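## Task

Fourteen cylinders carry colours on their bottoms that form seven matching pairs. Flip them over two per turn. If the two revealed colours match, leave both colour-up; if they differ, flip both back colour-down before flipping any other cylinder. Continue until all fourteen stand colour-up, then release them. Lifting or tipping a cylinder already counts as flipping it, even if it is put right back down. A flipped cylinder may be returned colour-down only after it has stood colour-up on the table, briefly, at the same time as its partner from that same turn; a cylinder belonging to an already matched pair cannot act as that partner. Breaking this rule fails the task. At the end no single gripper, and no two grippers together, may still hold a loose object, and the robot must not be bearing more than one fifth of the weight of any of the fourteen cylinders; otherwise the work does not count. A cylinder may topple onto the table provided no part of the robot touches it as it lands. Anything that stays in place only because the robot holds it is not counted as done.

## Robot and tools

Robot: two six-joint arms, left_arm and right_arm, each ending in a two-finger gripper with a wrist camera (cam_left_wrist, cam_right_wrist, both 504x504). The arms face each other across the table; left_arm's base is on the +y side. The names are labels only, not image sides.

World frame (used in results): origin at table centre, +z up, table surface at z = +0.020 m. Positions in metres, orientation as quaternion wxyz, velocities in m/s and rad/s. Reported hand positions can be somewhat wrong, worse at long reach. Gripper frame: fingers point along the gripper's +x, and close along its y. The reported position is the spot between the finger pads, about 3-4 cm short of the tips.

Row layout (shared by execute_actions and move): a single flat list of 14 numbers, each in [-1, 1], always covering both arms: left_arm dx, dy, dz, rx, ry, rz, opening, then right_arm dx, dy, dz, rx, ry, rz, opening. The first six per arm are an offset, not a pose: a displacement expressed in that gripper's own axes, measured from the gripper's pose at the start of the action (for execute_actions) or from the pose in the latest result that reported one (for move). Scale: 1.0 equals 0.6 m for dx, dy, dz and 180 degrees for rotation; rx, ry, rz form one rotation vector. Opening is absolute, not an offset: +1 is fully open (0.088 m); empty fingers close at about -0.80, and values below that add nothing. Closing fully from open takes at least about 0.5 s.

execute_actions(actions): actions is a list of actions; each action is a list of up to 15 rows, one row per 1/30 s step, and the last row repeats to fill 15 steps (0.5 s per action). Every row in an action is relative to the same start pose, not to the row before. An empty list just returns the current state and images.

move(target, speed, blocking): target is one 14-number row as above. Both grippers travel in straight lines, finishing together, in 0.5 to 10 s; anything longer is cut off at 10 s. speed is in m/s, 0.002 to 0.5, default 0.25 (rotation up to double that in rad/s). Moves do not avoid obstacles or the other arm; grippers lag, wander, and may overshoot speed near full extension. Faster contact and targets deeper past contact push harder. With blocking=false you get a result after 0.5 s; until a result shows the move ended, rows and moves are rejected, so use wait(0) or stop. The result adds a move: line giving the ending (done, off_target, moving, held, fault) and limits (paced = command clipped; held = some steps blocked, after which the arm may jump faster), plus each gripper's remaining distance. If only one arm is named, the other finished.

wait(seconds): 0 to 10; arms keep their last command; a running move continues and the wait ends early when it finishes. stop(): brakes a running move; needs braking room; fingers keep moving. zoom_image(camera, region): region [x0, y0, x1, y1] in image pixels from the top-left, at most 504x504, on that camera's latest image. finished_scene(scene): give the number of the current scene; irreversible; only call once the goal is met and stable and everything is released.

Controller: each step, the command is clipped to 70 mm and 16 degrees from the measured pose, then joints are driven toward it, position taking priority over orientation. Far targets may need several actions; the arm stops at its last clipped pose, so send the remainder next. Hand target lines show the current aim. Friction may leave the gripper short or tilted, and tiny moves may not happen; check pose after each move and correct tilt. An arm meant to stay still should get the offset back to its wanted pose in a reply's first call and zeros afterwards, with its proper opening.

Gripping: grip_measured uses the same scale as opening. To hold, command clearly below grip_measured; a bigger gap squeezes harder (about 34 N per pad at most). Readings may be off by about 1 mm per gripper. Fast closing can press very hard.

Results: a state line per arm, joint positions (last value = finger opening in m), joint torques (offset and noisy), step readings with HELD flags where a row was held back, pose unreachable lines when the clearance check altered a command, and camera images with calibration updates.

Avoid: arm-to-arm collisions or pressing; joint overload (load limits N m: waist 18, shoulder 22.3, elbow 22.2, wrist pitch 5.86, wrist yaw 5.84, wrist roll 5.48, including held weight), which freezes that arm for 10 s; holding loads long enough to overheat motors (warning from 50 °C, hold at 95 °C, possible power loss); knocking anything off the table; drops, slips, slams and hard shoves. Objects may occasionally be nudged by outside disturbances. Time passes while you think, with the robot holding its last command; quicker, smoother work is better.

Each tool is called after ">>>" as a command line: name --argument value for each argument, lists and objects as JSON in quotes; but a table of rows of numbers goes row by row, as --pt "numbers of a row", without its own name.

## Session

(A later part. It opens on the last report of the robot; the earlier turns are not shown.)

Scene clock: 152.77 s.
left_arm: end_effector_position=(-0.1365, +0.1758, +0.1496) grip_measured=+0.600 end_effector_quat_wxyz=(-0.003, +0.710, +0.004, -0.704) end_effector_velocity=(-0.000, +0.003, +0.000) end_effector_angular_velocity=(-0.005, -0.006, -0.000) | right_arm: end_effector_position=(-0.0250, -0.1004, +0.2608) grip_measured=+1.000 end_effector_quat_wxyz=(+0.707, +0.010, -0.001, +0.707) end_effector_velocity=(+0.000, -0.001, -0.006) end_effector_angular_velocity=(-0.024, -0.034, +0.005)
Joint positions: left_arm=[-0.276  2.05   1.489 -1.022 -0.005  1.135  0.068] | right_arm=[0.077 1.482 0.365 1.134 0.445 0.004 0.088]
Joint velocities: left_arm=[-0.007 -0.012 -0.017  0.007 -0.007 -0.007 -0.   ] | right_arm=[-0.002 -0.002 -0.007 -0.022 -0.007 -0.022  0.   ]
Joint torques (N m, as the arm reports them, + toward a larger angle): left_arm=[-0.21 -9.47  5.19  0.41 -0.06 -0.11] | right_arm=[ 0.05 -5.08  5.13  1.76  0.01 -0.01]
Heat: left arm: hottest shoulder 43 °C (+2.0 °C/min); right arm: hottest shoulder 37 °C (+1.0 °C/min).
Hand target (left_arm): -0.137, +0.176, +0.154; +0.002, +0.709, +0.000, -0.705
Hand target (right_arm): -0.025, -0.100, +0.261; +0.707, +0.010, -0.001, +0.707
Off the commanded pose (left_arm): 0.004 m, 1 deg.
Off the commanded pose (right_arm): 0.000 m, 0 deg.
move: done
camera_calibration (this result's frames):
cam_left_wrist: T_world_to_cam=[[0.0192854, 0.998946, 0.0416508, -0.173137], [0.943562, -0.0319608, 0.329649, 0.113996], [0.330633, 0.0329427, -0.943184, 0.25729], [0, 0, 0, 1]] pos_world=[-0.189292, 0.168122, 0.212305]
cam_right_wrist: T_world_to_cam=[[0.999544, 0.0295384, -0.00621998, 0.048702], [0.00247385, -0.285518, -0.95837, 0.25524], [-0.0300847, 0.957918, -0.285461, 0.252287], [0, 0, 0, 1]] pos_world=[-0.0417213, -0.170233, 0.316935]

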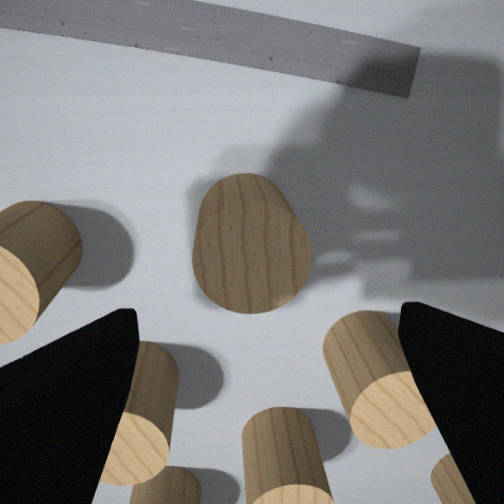

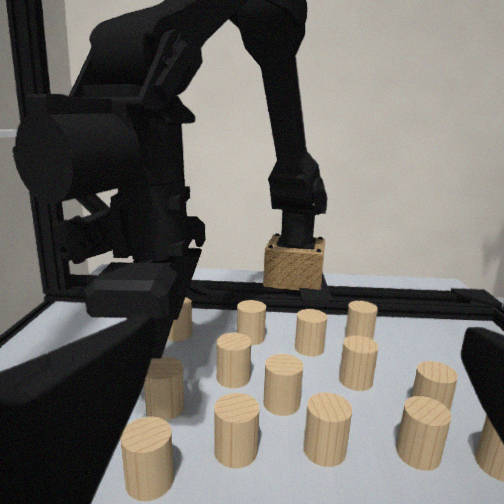

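>>> move --target '[0.125,0.002,0.003,0,-0.003,0,0.6, 0,0,0,0,0,0,1]' --speed 0.09

>>> move --target '[0,0,0,0,0,0,-0.3, 0,0,0,0,0,0,1]'

>>> move --target '[-0.17,0,0,0,0,0,-0.3, 0,0,0,0,0,0,1]' --speed 0.15

>>> move --target '[-0.15,0.262,-0.19,0,0,0.505,-0.3, 0,0,0,0,0,0,1]' --speed 0.3

Scene clock: 157.63 s.
left_arm: end_effector_position=(-0.1378, +0.1737, +0.0787) grip_measured=+0.600 end_effector_quat_wxyz=(+0.001, +0.708, +0.000, -0.706) end_effector_velocity=(-0.001, +0.003, +0.000) end_effector_angular_velocity=(+0.010, +0.004, +0.005) | right_arm: end_effector_position=(-0.0250, -0.1004, +0.2608) grip_measured=+1.000 end_effector_quat_wxyz=(+0.707, +0.010, -0.001, +0.707) end_effector_velocity=(+0.002, +0.000, -0.002) end_effector_angular_velocity=(-0.007, -0.011, -0.000)
Joint positions: left_arm=[-0.276  2.164  1.359 -0.765 -0.002  1.135  0.068] | right_arm=[0.077 1.482 0.365 1.134 0.445 0.004 0.088]
Joint velocities: left_arm=[-0.002 -0.002 -0.002 -0.007  0.007 -0.007 -0.   ] | right_arm=[-0.007 -0.002 -0.002 -0.007 -0.007 -0.007  0.   ]
Joint torques (N m, as the arm reports them, + toward a larger angle): left_arm=[ 0.16 -7.23  4.73  0.45  0.25  0.1 ] | right_arm=[ 0.04 -5.05  5.12  1.77  0.01 -0.01]
Heat: left arm: hottest shoulder 44 °C (+3.0 °C/min); right arm: hottest shoulder 37 °C (+0.0 °C/min).
Hand target (left_arm): -0.137, +0.175, +0.075; -0.002, +0.707, +0.004, -0.707
Hand target (right_arm): -0.025, -0.100, +0.261; +0.707, +0.010, -0.001, +0.707
Off the commanded pose (left_arm): 0.004 m, 1 deg.
Off the commanded pose (right_arm): 0.000 m, 0 deg.
move: done
camera_calibration (this result's frames):
cam_left_wrist: T_world_to_cam=[[0.0191632, 0.999345, 0.0307034, -0.167298], [0.946029, -0.0280605, 0.322866, 0.138781], [0.323516, 0.0228591, -0.945946, 0.191876], [0, 0, 0, 1]] pos_world=[-0.19016, 0.166697, 0.141833]
cam_right_wrist: T_world_to_cam=[[0.999544, 0.0295384, -0.00621998, 0.048702], [0.00247385, -0.285518, -0.95837, 0.25524], [-0.0300847, 0.957918, -0.285461, 0.252287], [0, 0, 0, 1]] pos_world=[-0.0417213, -0.170233, 0.316935]

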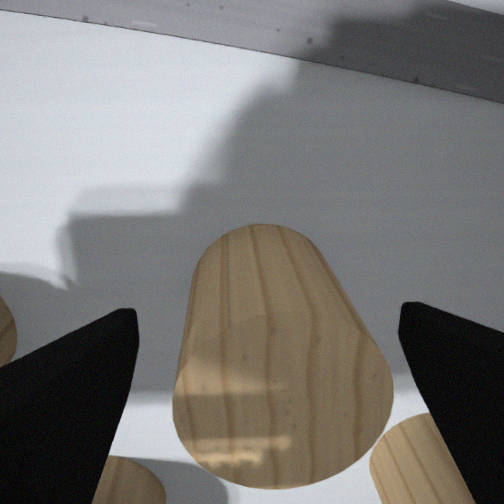

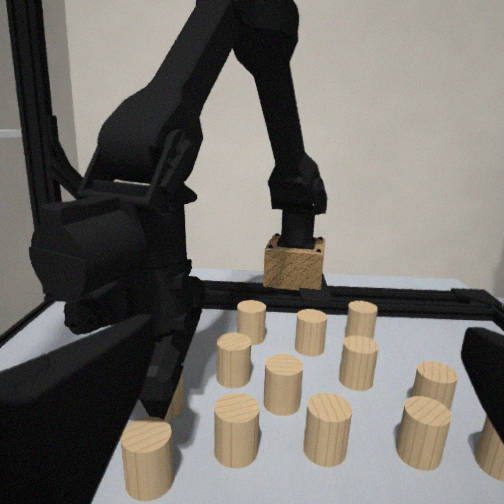

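Scene clock: 158.13 s.
left_arm: end_effector_position=(-0.1378, +0.1737, +0.0787) grip_measured=+0.038 end_effector_quat_wxyz=(+0.001, +0.708, +0.000, -0.706) end_effector_velocity=(+0.003, +0.002, +0.003) end_effector_angular_velocity=(+0.002, -0.025, +0.005) | right_arm: end_effector_position=(-0.0250, -0.1004, +0.2608) grip_measured=+1.000 end_effector_quat_wxyz=(+0.707, +0.010, -0.001, +0.707) end_effector_velocity=(-0.000, +0.001, -0.003) end_effector_angular_velocity=(-0.015, -0.029, +0.005)
Joint positions: left_arm=[-0.276  2.164  1.359 -0.765 -0.002  1.135  0.041] | right_arm=[0.077 1.482 0.365 1.134 0.445 0.004 0.088]
Joint velocities: left_arm=[-0.002 -0.007  0.002 -0.022 -0.022 -0.007 -0.   ] | right_arm=[-0.002 -0.002  0.002 -0.022 -0.007 -0.022  0.   ]
Joint torques (N m, as the arm reports them, + toward a larger angle): left_arm=[-0.04 -7.95  5.1   0.23  0.05 -0.01] | right_arm=[ 0.04 -5.03  5.18  1.77  0.01 -0.01]
Heat: left arm: hottest shoulder 44 °C (+3.0 °C/min); right arm: hottest shoulder 37 °C (+0.0 °C/min).
Hand target (left_arm): -0.138, +0.174, +0.079; +0.001, +0.708, +0.000, -0.706
Hand target (right_arm): -0.025, -0.100, +0.261; +0.707, +0.010, -0.001, +0.707
Off the commanded pose (left_arm): 0.000 m, 0 deg.
Off the commanded pose (right_arm): 0.000 m, 0 deg.
move: done
camera_calibration (this result's frames):
cam_left_wrist: T_world_to_cam=[[0.0191632, 0.999345, 0.0307034, -0.167298], [0.946029, -0.0280605, 0.322866, 0.138781], [0.323516, 0.0228591, -0.945946, 0.191876], [0, 0, 0, 1]] pos_world=[-0.19016, 0.166697, 0.141833]
cam_right_wrist: T_world_to_cam=[[0.999544, 0.0295384, -0.00621998, 0.048702], [0.00247385, -0.285518, -0.95837, 0.25524], [-0.0300847, 0.957918, -0.285461, 0.252287], [0, 0, 0, 1]] pos_world=[-0.0417213, -0.170233, 0.316935]

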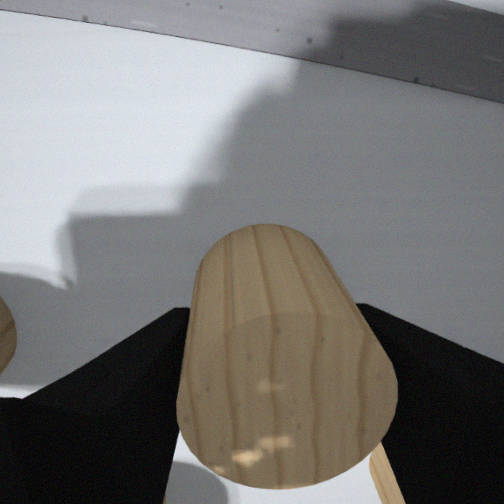

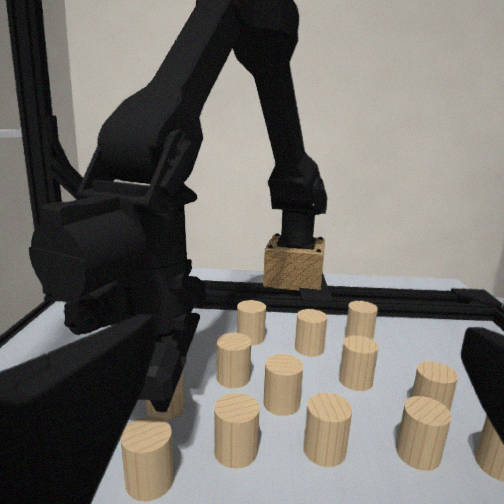

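Scene clock: 159.27 s.
left_arm: end_effector_position=(-0.1368, +0.1759, +0.1734) grip_measured=+0.037 end_effector_quat_wxyz=(-0.005, +0.711, +0.006, -0.704) end_effector_velocity=(+0.000, -0.000, +0.005) end_effector_angular_velocity=(-0.001, -0.008, -0.010) | right_arm: end_effector_position=(-0.0250, -0.1004, +0.2608) grip_measured=+1.000 end_effector_quat_wxyz=(+0.707, +0.010, -0.001, +0.707) end_effector_velocity=(+0.002, +0.000, +0.002) end_effector_angular_velocity=(+0.002, -0.021, -0.010)
Joint positions: left_arm=[-0.276  2.03   1.557 -1.117 -0.002  1.135  0.041] | right_arm=[0.077 1.482 0.365 1.134 0.445 0.004 0.088]
Joint velocities: left_arm=[-0.002 -0.002  0.017 -0.022 -0.007  0.007 -0.   ] | right_arm=[-0.002 -0.007  0.002 -0.007  0.007 -0.022  0.   ]
Joint torques (N m, as the arm reports them, + toward a larger angle): left_arm=[-0.25 -9.    6.99 -0.05  0.06 -0.03] | right_arm=[ 0.12 -5.06  5.16  1.76  0.01  0.  ]
Heat: left arm: hottest shoulder 44 °C (+3.0 °C/min); right arm: hottest shoulder 37 °C (+0.0 °C/min).
Hand target (left_arm): -0.139, +0.174, +0.180; +0.001, +0.708, +0.000, -0.706
Hand target (right_arm): -0.025, -0.100, +0.261; +0.707, +0.010, -0.001, +0.707
Off the commanded pose (left_arm): 0.008 m, 1 deg.
Off the commanded pose (right_arm): 0.000 m, 0 deg.
move: done
camera_calibration (this result's frames):
cam_left_wrist: T_world_to_cam=[[0.0188397, 0.998646, 0.048498, -0.175388], [0.943361, -0.0338246, 0.330039, 0.106738], [0.331232, 0.0395333, -0.942721, 0.278615], [0, 0, 0, 1]] pos_world=[-0.189674, 0.167746, 0.235934]
cam_right_wrist: T_world_to_cam=[[0.999544, 0.0295384, -0.00621998, 0.048702], [0.00247385, -0.285518, -0.95837, 0.25524], [-0.0300847, 0.957918, -0.285461, 0.252287], [0, 0, 0, 1]] pos_world=[-0.0417213, -0.170233, 0.316935]

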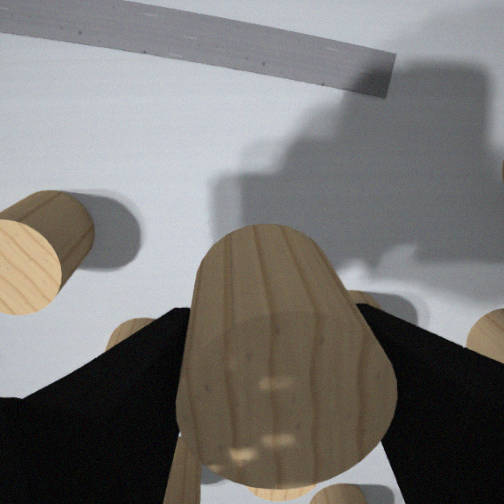

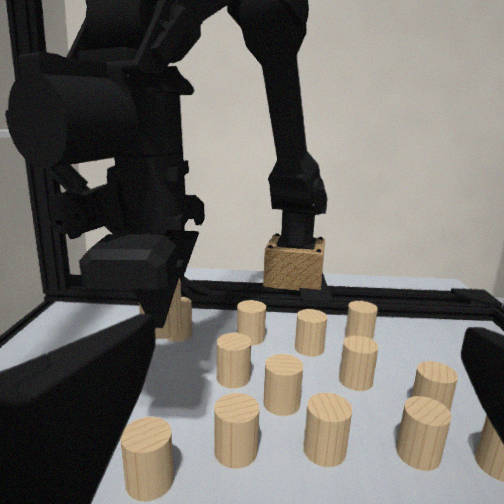

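Scene clock: 162.50 s.
left_arm: end_effector_position=(-0.0242, +0.0208, +0.2617) grip_measured=+0.035 end_effector_quat_wxyz=(+0.494, +0.505, -0.502, -0.498) end_effector_velocity=(+0.000, -0.000, -0.003) end_effector_angular_velocity=(+0.002, +0.007, -0.005) | right_arm: end_effector_position=(-0.0251, -0.1004, +0.2609) grip_measured=+1.000 end_effector_quat_wxyz=(+0.707, +0.010, -0.001, +0.707) end_effector_velocity=(+0.000, -0.000, -0.002) end_effector_angular_velocity=(-0.007, -0.025, +0.005)
Joint positions: left_arm=[ 0.026  1.966  0.852  1.107 -0.129  1.585  0.041] | right_arm=[0.077 1.482 0.365 1.134 0.445 0.004 0.088]
Joint velocities: left_arm=[ 0.002  0.007 -0.002  0.007  0.007 -0.007 -0.   ] | right_arm=[-0.002 -0.002 -0.002 -0.007 -0.007 -0.022  0.   ]
Joint torques (N m, as the arm reports them, + toward a larger angle): left_arm=[ 0.22 -6.56  6.79  2.12  0.19  0.04] | right_arm=[ 0.05 -5.02  5.13  1.77  0.    0.  ]
Heat: left arm: hottest shoulder 44 °C (+3.0 °C/min); right arm: hottest shoulder 36 °C (-2.0 °C/min).
Hand target (left_arm): -0.024, +0.018, +0.264; +0.495, +0.502, -0.506, -0.496
Hand target (right_arm): -0.025, -0.100, +0.261; +0.707, +0.010, -0.001, +0.707
Off the commanded pose (left_arm): 0.003 m, 1 deg.
Off the commanded pose (right_arm): 0.000 m, 0 deg.
move: done
camera_calibration (this result's frames):
cam_left_wrist: T_world_to_cam=[[0.0365453, 0.0393427, -0.998557, 0.267509], [0.946464, 0.319337, 0.0472205, 0.0327829], [0.320734, -0.946824, -0.0255661, 0.110944], [0, 0, 0, 1]] pos_world=[-0.0763875, 0.0840509, 0.268411]
cam_right_wrist: T_world_to_cam=[[0.999543, 0.0295406, -0.00637394, 0.0487725], [0.00231647, -0.285188, -0.958469, 0.255447], [-0.0301315, 0.958016, -0.285126, 0.252184], [0, 0, 0, 1]] pos_world=[-0.0417433, -0.170187, 0.317053]

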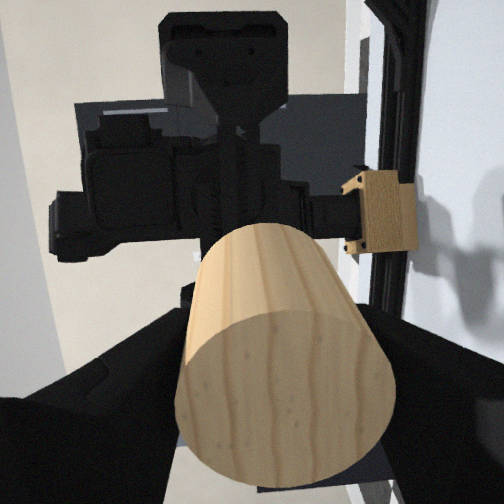

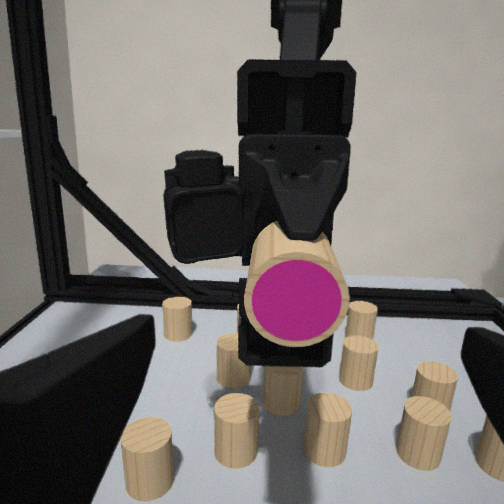

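>>> move --target '[0,0,0,0,0,0,-0.3, 0.115,-0.001,-0.008,0,0.003,0,1]' --speed 0.1

Scene clock: 165.57 s.
left_arm: end_effector_position=(-0.0240, +0.0206, +0.2615) grip_measured=+0.034 end_effector_quat_wxyz=(+0.494, +0.505, -0.502, -0.498) end_effector_velocity=(-0.003, +0.000, -0.003) end_effector_angular_velocity=(+0.017, -0.010, -0.000) | right_arm: end_effector_position=(-0.0243, -0.0348, +0.2587) grip_measured=+1.000 end_effector_quat_wxyz=(+0.707, +0.007, -0.001, +0.707) end_effector_velocity=(+0.001, +0.003, -0.002) end_effector_angular_velocity=(-0.007, +0.005, +0.000)
Joint positions: left_arm=[ 0.027  1.967  0.852  1.108 -0.129  1.585  0.041] | right_arm=[-0.024  1.709  0.596  1.124  0.344  0.004  0.088]
Joint velocities: left_arm=[-0.007 -0.002  0.002 -0.022 -0.007  0.007 -0.   ] | right_arm=[-0.007  0.007  0.007 -0.007 -0.007  0.007  0.   ]
Joint torques (N m, as the arm reports them, + toward a larger angle): left_arm=[-0.08 -7.28  5.58  1.7  -0.02 -0.03] | right_arm=[-0.32 -5.65  6.33  1.58 -0.14  0.12]
Heat: left arm: hottest shoulder 44 °C (+4.0 °C/min); right arm: hottest shoulder 36 °C (-3.0 °C/min).
Hand target (left_arm): -0.024, +0.021, +0.262; +0.494, +0.505, -0.502, -0.498
Hand target (right_arm): -0.025, -0.031, +0.257; +0.707, +0.006, +0.002, +0.707
Off the commanded pose (left_arm): 0.000 m, 0 deg.
Off the commanded pose (right_arm): 0.004 m, 0 deg.
move: done
camera_calibration (this result's frames):
cam_left_wrist: T_world_to_cam=[[0.0365426, 0.039343, -0.998557, 0.267271], [0.946464, 0.319337, 0.0472181, 0.0327323], [0.320734, -0.946824, -0.0255673, 0.110761], [0, 0, 0, 1]] pos_world=[-0.0762716, 0.0839035, 0.268172]
cam_right_wrist: T_world_to_cam=[[0.999583, 0.0287436, -0.00271928, 0.0450367], [0.00574717, -0.290389, -0.956891, 0.271514], [-0.0282941, 0.956477, -0.290434, 0.190077], [0, 0, 0, 1]] pos_world=[-0.0412003, -0.104254, 0.315136]

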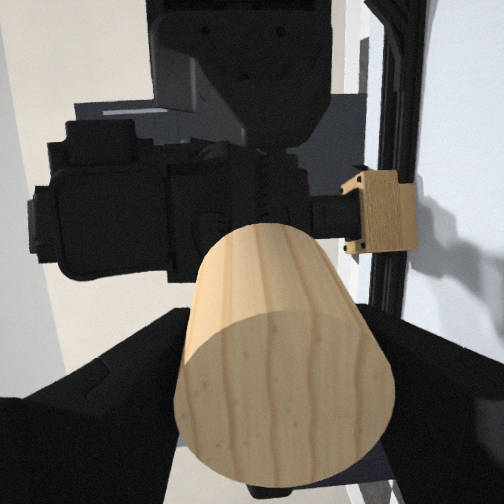

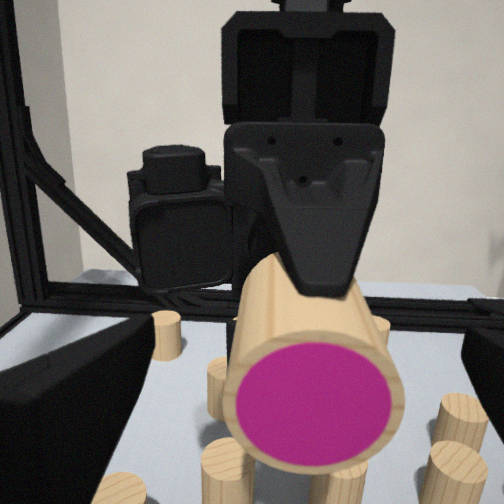

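>>> move --target '[0,0,0,0,0,0,-0.3, 0,0,0,0,0,0,-0.3]'

>>> move --target '[0,0,0,0,0,0,1, 0,0,0,0,0,0,-0.3]'

>>> move --target '[-0.06,0,0,0,0,0,1, -0.09,0,0,0,0,0,-0.3]' --speed 0.12

>>> move --target '[-0.112,-0.175,-0.08,0,0,-0.496,0.6, -0.12,0.058,-0.18,-0.004,0.508,-0.004,-0.3]' --speed 0.3

Scene clock: 169.23 s.
left_arm: end_effector_position=(-0.0235, +0.0207, +0.2612) grip_measured=+0.033 end_effector_quat_wxyz=(+0.494, +0.506, -0.502, -0.498) end_effector_velocity=(-0.000, +0.000, -0.004) end_effector_angular_velocity=(+0.012, -0.009, +0.005) | right_arm: end_effector_position=(-0.0249, -0.0345, +0.2588) grip_measured=+0.025 end_effector_quat_wxyz=(+0.706, +0.007, -0.001, +0.708) end_effector_velocity=(+0.000, -0.001, -0.003) end_effector_angular_velocity=(-0.011, -0.012, +0.005)
Joint positions: left_arm=[ 0.028  1.967  0.852  1.108 -0.129  1.585  0.041] | right_arm=[-0.024  1.71   0.597  1.124  0.343  0.005  0.04 ]
Joint velocities: left_arm=[-0.002  0.002 -0.002 -0.007 -0.007  0.007 -0.   ] | right_arm=[-0.002 -0.002 -0.007 -0.007 -0.007 -0.007 -0.   ]
Joint torques (N m, as the arm reports them, + toward a larger angle): left_arm=[-0.1  -7.22  5.63  1.77  0.02 -0.03] | right_arm=[ 0.   -6.95  5.04  1.83  0.05  0.  ]
Heat: left arm: hottest shoulder 44 °C (+4.0 °C/min); right arm: hottest shoulder 36 °C (-2.0 °C/min).
Hand target (left_arm): -0.024, +0.021, +0.261; +0.494, +0.505, -0.502, -0.499
Hand target (right_arm): -0.024, -0.035, +0.259; +0.707, +0.007, -0.001, +0.707
Off the commanded pose (left_arm): 0.001 m, 0 deg.
Off the commanded pose (right_arm): 0.001 m, 0 deg.
move: done
camera_calibration (this result's frames):
cam_left_wrist: T_world_to_cam=[[0.0365862, 0.0401535, -0.998523, 0.2669], [0.945971, 0.320745, 0.0475588, 0.0321358], [0.322181, -0.946314, -0.0262492, 0.110813], [0, 0, 0, 1]] pos_world=[-0.0758662, 0.0838394, 0.267886]
cam_right_wrist: T_world_to_cam=[[0.999513, 0.0310364, -0.0032022, 0.0459066], [0.00593979, -0.290027, -0.957, 0.27174], [-0.0306306, 0.956515, -0.29007, 0.189672], [0, 0, 0, 1]] pos_world=[-0.0416886, -0.104037, 0.31522]

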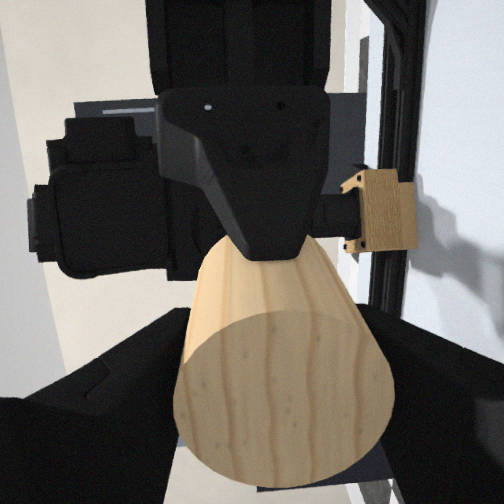

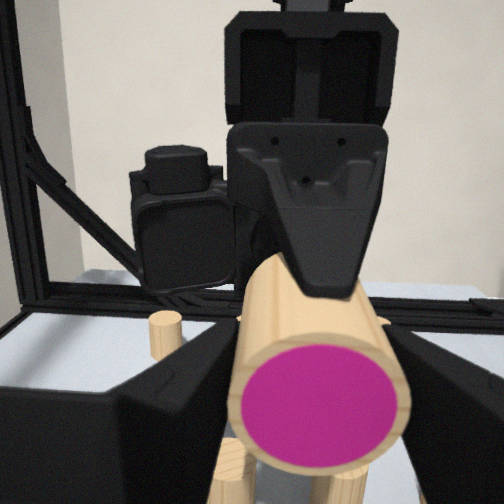

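Scene clock: 169.93 s.
left_arm: end_effector_position=(-0.0235, +0.0207, +0.2612) grip_measured=+1.000 end_effector_quat_wxyz=(+0.494, +0.506, -0.502, -0.498) end_effector_velocity=(-0.000, +0.001, +0.001) end_effector_angular_velocity=(+0.002, -0.008, +0.005) | right_arm: end_effector_position=(-0.0249, -0.0345, +0.2588) grip_measured=+0.025 end_effector_quat_wxyz=(+0.707, +0.007, -0.001, +0.708) end_effector_velocity=(-0.002, -0.000, -0.005) end_effector_angular_velocity=(-0.021, -0.015, +0.019)
Joint positions: left_arm=[ 0.028  1.967  0.852  1.108 -0.129  1.585  0.088] | right_arm=[-0.024  1.71   0.597  1.124  0.343  0.005  0.04 ]
Joint velocities: left_arm=[-0.002 -0.007 -0.002 -0.007 -0.007  0.007  0.   ] | right_arm=[-0.002 -0.002 -0.002 -0.022 -0.022 -0.007 -0.   ]
Joint torques (N m, as the arm reports them, + toward a larger angle): left_arm=[ 0.06 -7.22  5.62  1.75  0.   -0.04] | right_arm=[ 0.06 -6.85  5.18  1.81  0.01  0.  ]
Heat: left arm: hottest shoulder 44 °C (+4.1 °C/min); right arm: hottest shoulder 36 °C (-2.0 °C/min).
Hand target (left_arm): -0.024, +0.021, +0.261; +0.494, +0.506, -0.502, -0.498
Hand target (right_arm): -0.025, -0.034, +0.259; +0.706, +0.007, -0.001, +0.708
Off the commanded pose (left_arm): 0.000 m, 0 deg.
Off the commanded pose (right_arm): 0.000 m, 0 deg.
move: done
camera_calibration (this result's frames):
cam_left_wrist: T_world_to_cam=[[0.0365862, 0.0401535, -0.998523, 0.2669], [0.945971, 0.320745, 0.0475588, 0.0321358], [0.322181, -0.946314, -0.0262492, 0.110813], [0, 0, 0, 1]] pos_world=[-0.0758662, 0.0838394, 0.267886]
cam_right_wrist: T_world_to_cam=[[0.999525, 0.0306552, -0.00320636, 0.0458375], [0.00582522, -0.290031, -0.957, 0.271736], [-0.0302669, 0.956526, -0.290072, 0.189683], [0, 0, 0, 1]] pos_world=[-0.0416575, -0.10403, 0.31522]

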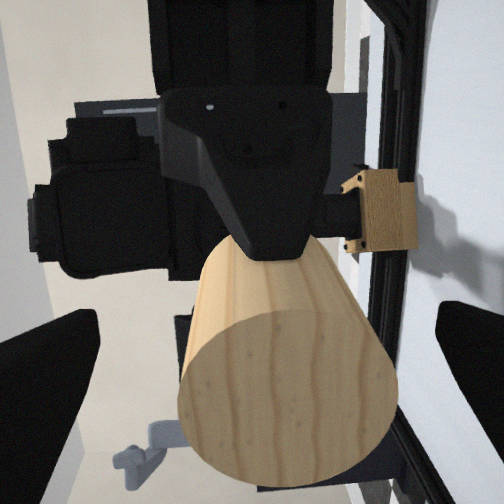

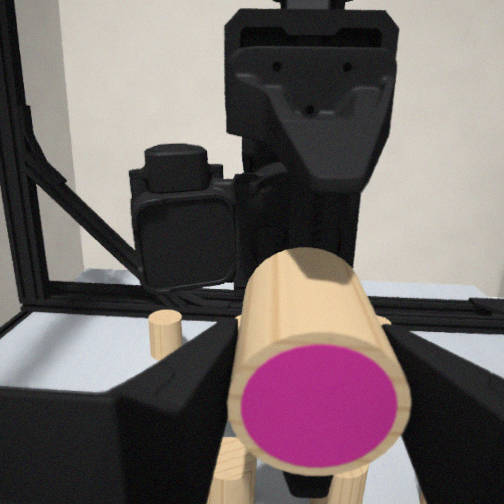

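Scene clock: 170.83 s.
left_arm: end_effector_position=(-0.0237, +0.0545, +0.2574) grip_measured=+1.000 end_effector_quat_wxyz=(+0.490, +0.508, -0.500, -0.501) end_effector_velocity=(+0.000, +0.001, +0.001) end_effector_angular_velocity=(+0.002, +0.007, +0.005) | right_arm: end_effector_position=(-0.0253, -0.0854, +0.2588) grip_measured=+0.026 end_effector_quat_wxyz=(+0.706, +0.008, -0.001, +0.708) end_effector_velocity=(+0.001, -0.002, -0.003) end_effector_angular_velocity=(-0.016, -0.014, +0.005)
Joint positions: left_arm=[ 0.015  1.881  0.704  1.159 -0.139  1.585  0.088] | right_arm=[0.05  1.544 0.414 1.143 0.416 0.005 0.04 ]
Joint velocities: left_arm=[-0.002 -0.007 -0.002 -0.007 -0.007 -0.007  0.   ] | right_arm=[-0.002 -0.012 -0.007 -0.022 -0.007 -0.007  0.   ]
Joint torques (N m, as the arm reports them, + toward a larger angle): left_arm=[-0.33 -7.82  4.65  2.   -0.22 -0.04] | right_arm=[ 0.24 -6.37  3.8   1.77  0.09 -0.01]
Heat: left arm: hottest shoulder 44 °C (+4.0 °C/min); right arm: hottest shoulder 36 °C (-2.0 °C/min).
Hand target (left_arm): -0.024, +0.057, +0.262; +0.494, +0.506, -0.502, -0.498
Hand target (right_arm): -0.025, -0.088, +0.258; +0.706, +0.007, -0.001, +0.708
Off the commanded pose (left_arm): 0.005 m, 1 deg.
Off the commanded pose (right_arm): 0.003 m, 0 deg.
move: done
camera_calibration (this result's frames):
cam_left_wrist: T_world_to_cam=[[0.0382503, 0.0501964, -0.998007, 0.261093], [0.94699, 0.316987, 0.0522384, 0.0206238], [0.318977, -0.947101, -0.0354106, 0.145116], [0, 0, 0, 1]] pos_world=[-0.0758061, 0.117796, 0.264634]
cam_right_wrist: T_world_to_cam=[[0.999496, 0.0314273, -0.00456114, 0.0482687], [0.00471801, -0.288987, -0.957321, 0.257095], [-0.0314042, 0.956817, -0.28899, 0.238049], [0, 0, 0, 1]] pos_world=[-0.0419816, -0.154989, 0.315137]

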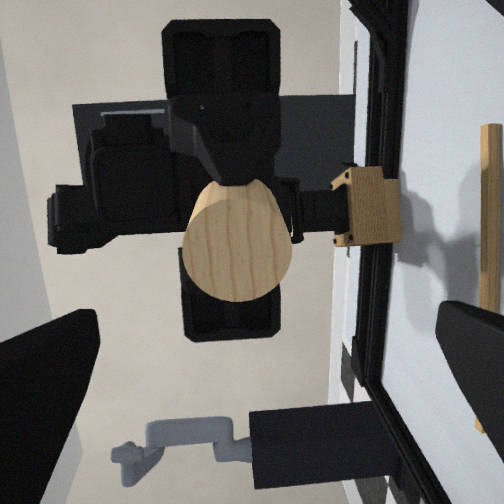

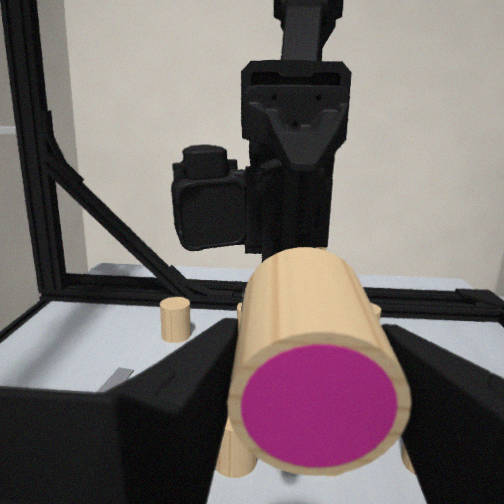

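Scene clock: 173.93 s.
left_arm: end_effector_position=(+0.0259, +0.1247, +0.1547) grip_measured=+0.600 end_effector_quat_wxyz=(+0.001, +0.714, +0.002, -0.700) end_effector_velocity=(+0.000, +0.001, +0.004) end_effector_angular_velocity=(+0.017, -0.007, +0.005) | right_arm: end_effector_position=(-0.0595, -0.1580, +0.1507) grip_measured=+0.024 end_effector_quat_wxyz=(+0.503, -0.505, +0.498, +0.494) end_effector_velocity=(-0.003, +0.000, +0.003) end_effector_angular_velocity=(-0.016, +0.017, +0.005)
Joint positions: left_arm=[ 0.16   2.096  1.58  -1.056 -0.019  1.569  0.068] | right_arm=[ 0.055  1.825  1.283 -1.042  0.012  0.427  0.04 ]
Joint velocities: left_arm=[-0.002  0.007  0.027 -0.037 -0.007 -0.007 -0.   ] | right_arm=[-0.002  0.007  0.022 -0.022 -0.022 -0.007 -0.   ]
Joint torques (N m, as the arm reports them, + toward a larger angle): left_arm=[ 0.2  -7.25  6.71 -0.03  0.24  0.12] | right_arm=[-0.16 -6.78  6.79 -0.12 -0.08 -0.03]
Heat: left arm: hottest shoulder 44 °C (+4.1 °C/min); right arm: hottest shoulder 36 °C (-2.0 °C/min).
Hand target (left_arm): +0.026, +0.123, +0.154; -0.000, +0.712, +0.003, -0.702
Hand target (right_arm): -0.060, -0.156, +0.150; +0.502, -0.506, +0.501, +0.492
Off the commanded pose (left_arm): 0.001 m, 1 deg.
Off the commanded pose (right_arm): 0.002 m, 1 deg.
move: done
camera_calibration (this result's frames):
cam_left_wrist: T_world_to_cam=[[0.0159192, 0.9993, 0.0338579, -0.124146], [0.940245, -0.0264801, 0.339467, -0.0446596], [0.340126, 0.0264307, -0.940008, 0.210159], [0, 0, 0, 1]] pos_world=[-0.0275132, 0.117322, 0.216915]
cam_right_wrist: T_world_to_cam=[[0.999919, 0.00200821, -0.0125884, 0.0808142], [0.00577239, -0.951798, 0.306671, -0.162377], [-0.0113658, -0.306719, -0.951732, 0.176665], [0, 0, 0, 1]] pos_world=[-0.0778624, -0.100527, 0.218951]

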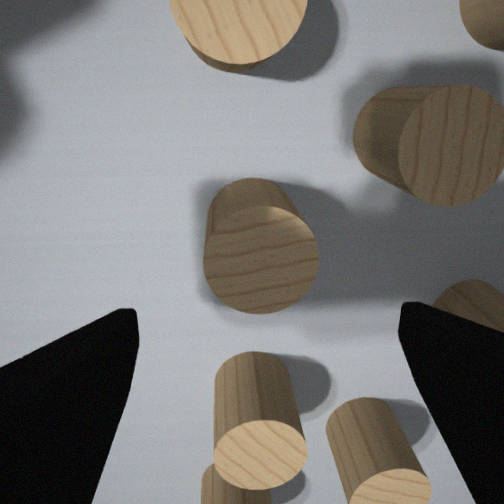

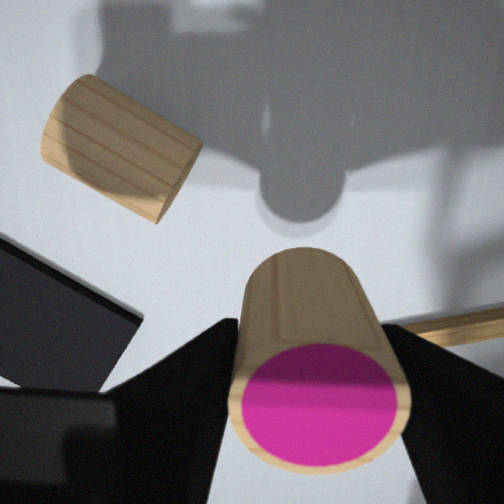

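>>> move --target '[0.13,-0.004,0,0,-0.006,0,0.6, 0.115,0,0,0,0.005,0,-0.3]' --speed 0.09

>>> move --target '[0,0,0,0,0,0,-0.3, 0.022,0,0,0,0.004,0,-0.3]' --speed 0.03

Scene clock: 176.67 s.
left_arm: end_effector_position=(+0.0280, +0.1256, +0.0809) grip_measured=+0.600 end_effector_quat_wxyz=(+0.005, +0.710, -0.001, -0.704) end_effector_velocity=(+0.000, +0.000, +0.001) end_effector_angular_velocity=(+0.002, -0.007, +0.005) | right_arm: end_effector_position=(-0.0606, -0.1549, +0.0881) grip_measured=+0.024 end_effector_quat_wxyz=(+0.504, -0.502, +0.499, +0.495) end_effector_velocity=(-0.003, -0.004, +0.000) end_effector_angular_velocity=(-0.016, +0.017, +0.010)
Joint positions: left_arm=[ 0.17   2.197  1.425 -0.791 -0.007  1.578  0.068] | right_arm=[ 0.053  1.929  1.151 -0.799  0.009  0.427  0.04 ]
Joint velocities: left_arm=[-0.002 -0.002  0.002 -0.007 -0.007 -0.007 -0.   ] | right_arm=[ 0.002 -0.002 -0.002 -0.007 -0.022 -0.007 -0.   ]
Joint torques (N m, as the arm reports them, + toward a larger angle): left_arm=[ 0.17 -7.51  4.77  0.4   0.26  0.14] | right_arm=[-0.21 -6.98  3.57  0.25 -0.09 -0.15]
Heat: left arm: hottest shoulder 44 °C (+4.0 °C/min); right arm: hottest shoulder 36 °C (-2.0 °C/min).
Hand target (left_arm): +0.028, +0.128, +0.077; +0.001, +0.707, +0.002, -0.707
Hand target (right_arm): -0.058, -0.159, +0.082; +0.499, -0.509, +0.502, +0.490
Off the commanded pose (left_arm): 0.004 m, 1 deg.
Off the commanded pose (right_arm): 0.008 m, 1 deg.
move: done
camera_calibration (this result's frames):
cam_left_wrist: T_world_to_cam=[[0.0151697, 0.999584, 0.0245402, -0.121933], [0.944314, -0.0223905, 0.328284, -0.0212326], [0.328697, 0.0181937, -0.94426, 0.141714], [0, 0, 0, 1]] pos_world=[-0.0246811, 0.118828, 0.143778]
cam_right_wrist: T_world_to_cam=[[0.99984, -0.000244079, -0.0178701, 0.0812154], [0.00517445, -0.953125, 0.302531, -0.14007], [-0.0171063, -0.302576, -0.952972, 0.118379], [0, 0, 0, 1]] pos_world=[-0.0784526, -0.0976662, 0.156639]

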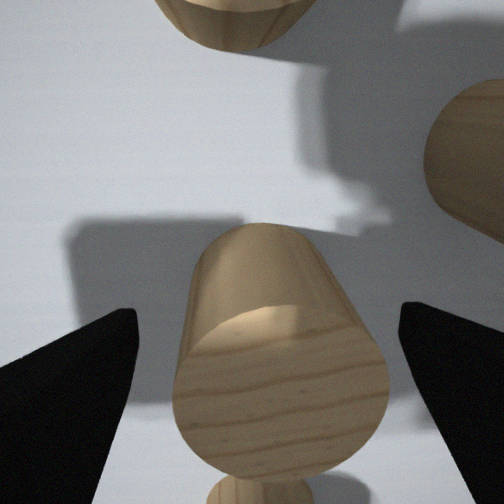

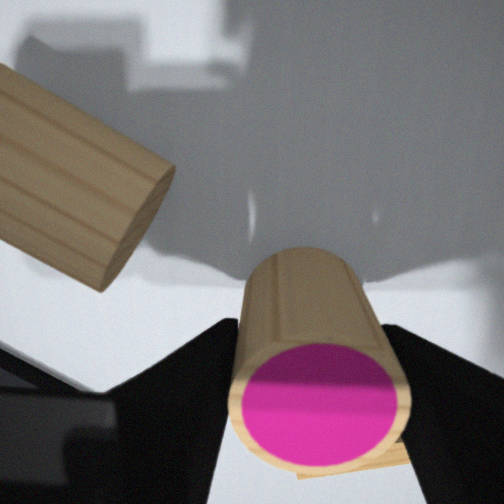

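Scene clock: 177.37 s.
left_arm: end_effector_position=(+0.0280, +0.1256, +0.0809) grip_measured=+0.038 end_effector_quat_wxyz=(+0.005, +0.710, -0.001, -0.704) end_effector_velocity=(+0.000, +0.000, +0.001) end_effector_angular_velocity=(+0.002, -0.007, +0.020) | right_arm: end_effector_position=(-0.0622, -0.1513, +0.0845) grip_measured=+0.024 end_effector_quat_wxyz=(+0.505, -0.498, +0.498, +0.499) end_effector_velocity=(+0.001, +0.001, +0.000) end_effector_angular_velocity=(+0.004, +0.009, +0.015)
Joint positions: left_arm=[ 0.17   2.197  1.425 -0.791 -0.007  1.578  0.041] | right_arm=[ 0.052  1.94   1.151 -0.776  0.008  0.427  0.04 ]
Joint velocities: left_arm=[-0.002 -0.002  0.002 -0.007 -0.007 -0.022  0.   ] | right_arm=[-0.007 -0.002 -0.002  0.007 -0.007 -0.022 -0.   ]
Joint torques (N m, as the arm reports them, + toward a larger angle): left_arm=[-0.06 -8.28  5.36  0.19  0.07  0.01] | right_arm=[-0.12 -6.33  3.45  0.91 -0.1  -0.09]
Heat: left arm: hottest shoulder 44 °C (+4.0 °C/min); right arm: hottest shoulder 36 °C (-2.0 °C/min).
Hand target (left_arm): +0.028, +0.126, +0.081; +0.005, +0.710, -0.001, -0.704
Hand target (right_arm): -0.060, -0.155, +0.075; +0.501, -0.505, +0.502, +0.492
Off the commanded pose (left_arm): 0.000 m, 0 deg.
Off the commanded pose (right_arm): 0.010 m, 1 deg.
move: off_target (right_arm)
camera_calibration (this result's frames):
cam_left_wrist: T_world_to_cam=[[0.0151697, 0.999584, 0.0245402, -0.121933], [0.944314, -0.0223905, 0.328284, -0.0212326], [0.328697, 0.0181937, -0.94426, 0.141714], [0, 0, 0, 1]] pos_world=[-0.0246811, 0.118828, 0.143778]
cam_right_wrist: T_world_to_cam=[[0.999705, -0.00078607, -0.0242553, 0.0832134], [0.00634373, -0.956259, 0.292453, -0.135056], [-0.0234242, -0.292521, -0.955972, 0.117456], [0, 0, 0, 1]] pos_world=[-0.0795809, -0.0947245, 0.153801]

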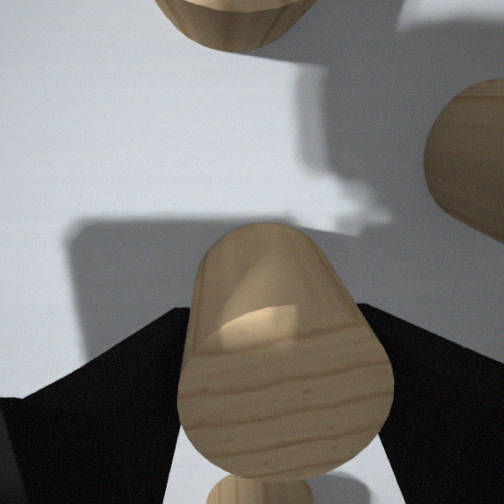

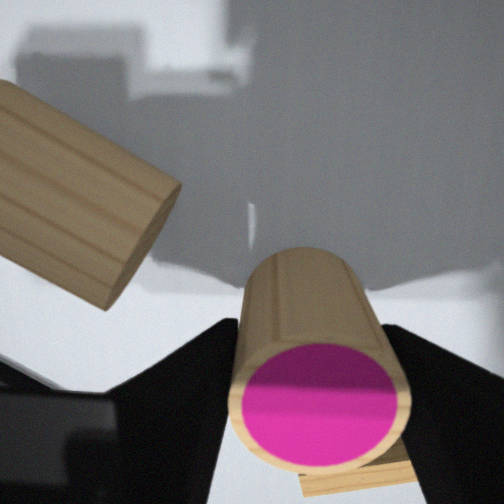

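>>> move --target '[0,0,0,0,0,0,-0.3, 0,0,0,0,0,0,0.6]'

>>> move --target '[-0.13,0,0,0,0,0,-0.3, -0.13,0,0,0,0,0,0.6]' --speed 0.15

>>> move --target '[-0.185,0.182,0.083,0,0,0.503,-0.3, -0.16,-0.063,0.083,0,-0.5,0,1]' --speed 0.3

Scene clock: 180.53 s.
left_arm: end_effector_position=(+0.0280, +0.1256, +0.0809) grip_measured=+0.036 end_effector_quat_wxyz=(+0.005, +0.710, -0.001, -0.704) end_effector_velocity=(+0.000, -0.000, -0.001) end_effector_angular_velocity=(-0.003, -0.007, +0.020) | right_arm: end_effector_position=(-0.0622, -0.1510, +0.0843) grip_measured=+0.599 end_effector_quat_wxyz=(+0.505, -0.497, +0.498, +0.500) end_effector_velocity=(+0.004, -0.004, +0.000) end_effector_angular_velocity=(-0.017, -0.016, -0.010)
Joint positions: left_arm=[ 0.17   2.197  1.425 -0.791 -0.007  1.578  0.041] | right_arm=[ 0.052  1.941  1.151 -0.774  0.007  0.427  0.068]
Joint velocities: left_arm=[-0.002  0.002 -0.002  0.007 -0.007 -0.022 -0.   ] | right_arm=[-0.002 -0.002 -0.002 -0.022  0.007  0.007  0.   ]
Joint torques (N m, as the arm reports them, + toward a larger angle): left_arm=[-0.08 -8.27  5.24  0.19  0.05  0.03] | right_arm=[ 0.07 -8.4   4.88 -0.04  0.04 -0.02]
Heat: left arm: hottest shoulder 44 °C (+3.0 °C/min); right arm: hottest shoulder 36 °C (-2.0 °C/min).
Hand target (left_arm): +0.028, +0.126, +0.081; +0.005, +0.710, -0.001, -0.704
Hand target (right_arm): -0.062, -0.151, +0.084; +0.505, -0.498, +0.498, +0.499
Off the commanded pose (left_arm): 0.000 m, 0 deg.
Off the commanded pose (right_arm): 0.000 m, 0 deg.
move: done
camera_calibration (this result's frames):
cam_left_wrist: T_world_to_cam=[[0.0151697, 0.999584, 0.0245402, -0.121933], [0.944314, -0.0223905, 0.328284, -0.0212326], [0.328697, 0.0181937, -0.94426, 0.141714], [0, 0, 0, 1]] pos_world=[-0.0246811, 0.118828, 0.143778]
cam_right_wrist: T_world_to_cam=[[0.999685, -0.00114314, -0.0250712, 0.0832582], [0.00621924, -0.956521, 0.291598, -0.134734], [-0.0243145, -0.291662, -0.956212, 0.117432], [0, 0, 0, 1]] pos_world=[-0.0795388, -0.0945298, 0.153666]

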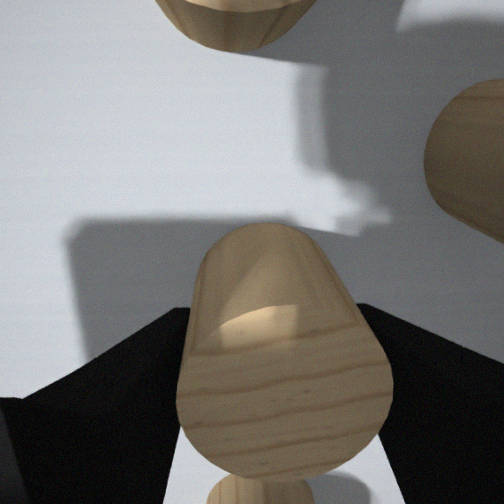

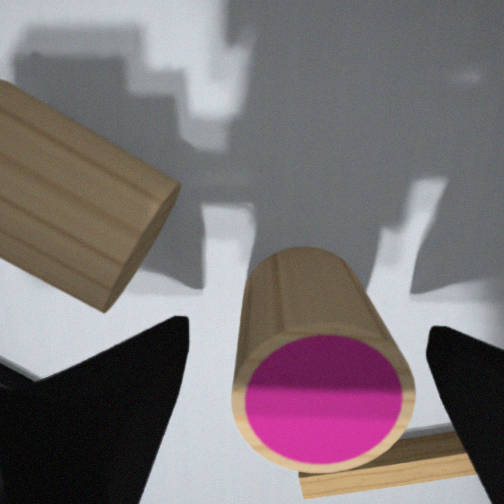

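Scene clock: 181.50 s.
left_arm: end_effector_position=(+0.0279, +0.1292, +0.1511) grip_measured=+0.036 end_effector_quat_wxyz=(-0.002, +0.710, +0.007, -0.705) end_effector_velocity=(-0.002, +0.001, +0.006) end_effector_angular_velocity=(+0.002, +0.007, -0.010) | right_arm: end_effector_position=(-0.0609, -0.1540, +0.1569) grip_measured=+0.600 end_effector_quat_wxyz=(+0.503, -0.502, +0.500, +0.494) end_effector_velocity=(+0.000, -0.001, +0.004) end_effector_angular_velocity=(-0.010, +0.004, +0.005)
Joint positions: left_arm=[ 0.17   2.093  1.56  -1.051 -0.007  1.578  0.041] | right_arm=[ 0.052  1.831  1.317 -1.066  0.007  0.427  0.068]
Joint velocities: left_arm=[-0.002 -0.007  0.012 -0.022  0.007  0.007 -0.   ] | right_arm=[-0.002 -0.002  0.012 -0.022 -0.007 -0.007 -0.   ]
Joint torques (N m, as the arm reports them, + toward a larger angle): left_arm=[-0.26 -9.33  6.94 -0.04  0.07 -0.06] | right_arm=[ 0.23 -8.81  6.7  -0.03  0.02  0.02]
Heat: left arm: hottest shoulder 44 °C (+3.0 °C/min); right arm: hottest shoulder 37 °C (-1.0 °C/min).
Hand target (left_arm): +0.027, +0.126, +0.159; +0.005, +0.710, -0.001, -0.705
Hand target (right_arm): -0.063, -0.152, +0.162; +0.505, -0.497, +0.498, +0.500
Off the commanded pose (left_arm): 0.008 m, 1 deg.
Off the commanded pose (right_arm): 0.006 m, 1 deg.
move: done
camera_calibration (this result's frames):
cam_left_wrist: T_world_to_cam=[[0.015179, 0.998866, 0.0451189, -0.130182], [0.944401, -0.0291446, 0.327502, -0.0431768], [0.328445, 0.0376392, -0.943773, 0.205398], [0, 0, 0, 1]] pos_world=[-0.0247098, 0.121045, 0.213863]
cam_right_wrist: T_world_to_cam=[[0.999827, -0.00146196, -0.0185174, 0.08268], [0.00426751, -0.952153, 0.305593, -0.160402], [-0.0180782, -0.305619, -0.951982, 0.183607], [0, 0, 0, 1]] pos_world=[-0.078662, -0.0964921, 0.22534]

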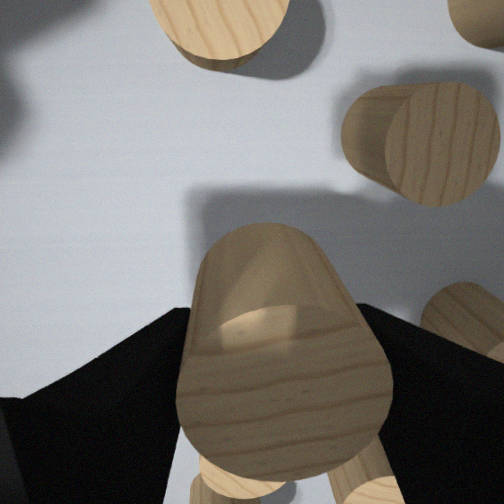

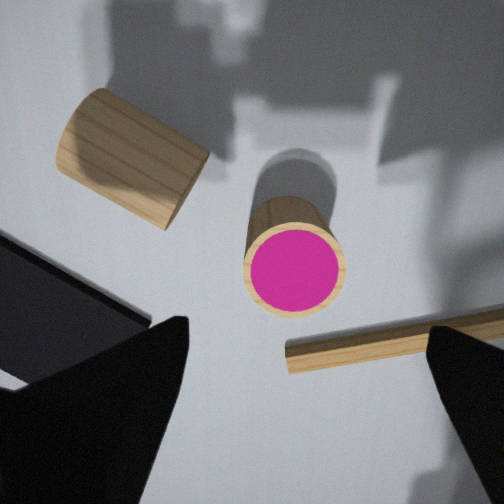

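Scene clock: 184.67 s.
left_arm: end_effector_position=(-0.0221, +0.0209, +0.2596) grip_measured=+0.034 end_effector_quat_wxyz=(+0.494, +0.503, -0.501, -0.502) end_effector_velocity=(-0.003, +0.001, -0.001) end_effector_angular_velocity=(-0.002, -0.007, -0.000) | right_arm: end_effector_position=(-0.0253, -0.1027, +0.2612) grip_measured=+1.000 end_effector_quat_wxyz=(+0.707, +0.009, +0.001, +0.707) end_effector_velocity=(-0.002, -0.001, +0.002) end_effector_angular_velocity=(+0.020, +0.017, +0.020)
Joint positions: left_arm=[ 0.034  1.969  0.849  1.109 -0.118  1.577  0.041] | right_arm=[0.082 1.467 0.36  1.12  0.45  0.009 0.088]
Joint velocities: left_arm=[-0.007  0.002 -0.002  0.007 -0.007  0.007 -0.   ] | right_arm=[-0.002  0.007 -0.007  0.037 -0.022  0.007  0.   ]
Joint torques (N m, as the arm reports them, + toward a larger angle): left_arm=[-0.22 -6.63  6.49  2.16 -0.21  0.08] | right_arm=[-0.08 -4.03  3.63  1.85 -0.12 -0.19]
Heat: left arm: hottest shoulder 44 °C (+3.0 °C/min); right arm: hottest shoulder 37 °C (-1.0 °C/min).
Hand target (left_arm): -0.023, +0.019, +0.261; +0.496, +0.503, -0.502, -0.499
Hand target (right_arm): -0.024, -0.104, +0.254; +0.707, -0.003, +0.002, +0.707
Off the commanded pose (left_arm): 0.003 m, 1 deg.
Off the commanded pose (right_arm): 0.008 m, 2 deg.
move: done
camera_calibration (this result's frames):
cam_left_wrist: T_world_to_cam=[[0.0294638, 0.0430366, -0.998639, 0.265095], [0.947975, 0.31562, 0.0415707, 0.0325225], [0.316979, -0.947909, -0.0314983, 0.111844], [0, 0, 0, 1]] pos_world=[-0.0740933, 0.084344, 0.266906]
cam_right_wrist: T_world_to_cam=[[0.999524, 0.0295674, -0.00878371, 0.0496682], [0.00014183, -0.289176, -0.957276, 0.254219], [-0.0308442, 0.956819, -0.289043, 0.255399], [0, 0, 0, 1]] pos_world=[-0.041803, -0.172325, 0.317615]

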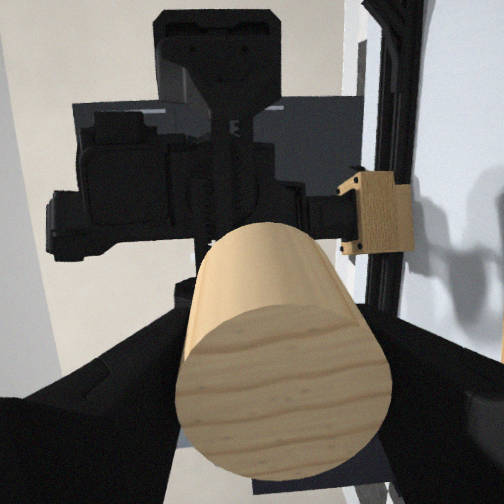

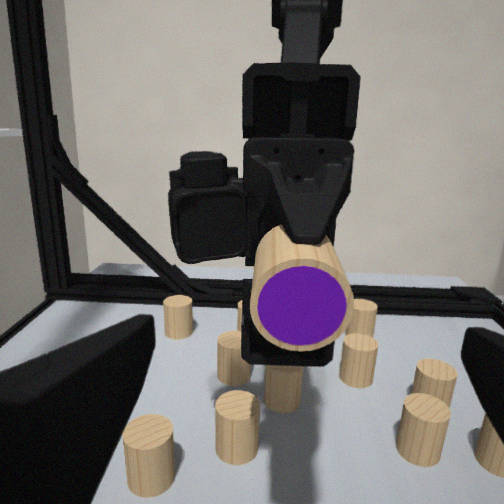

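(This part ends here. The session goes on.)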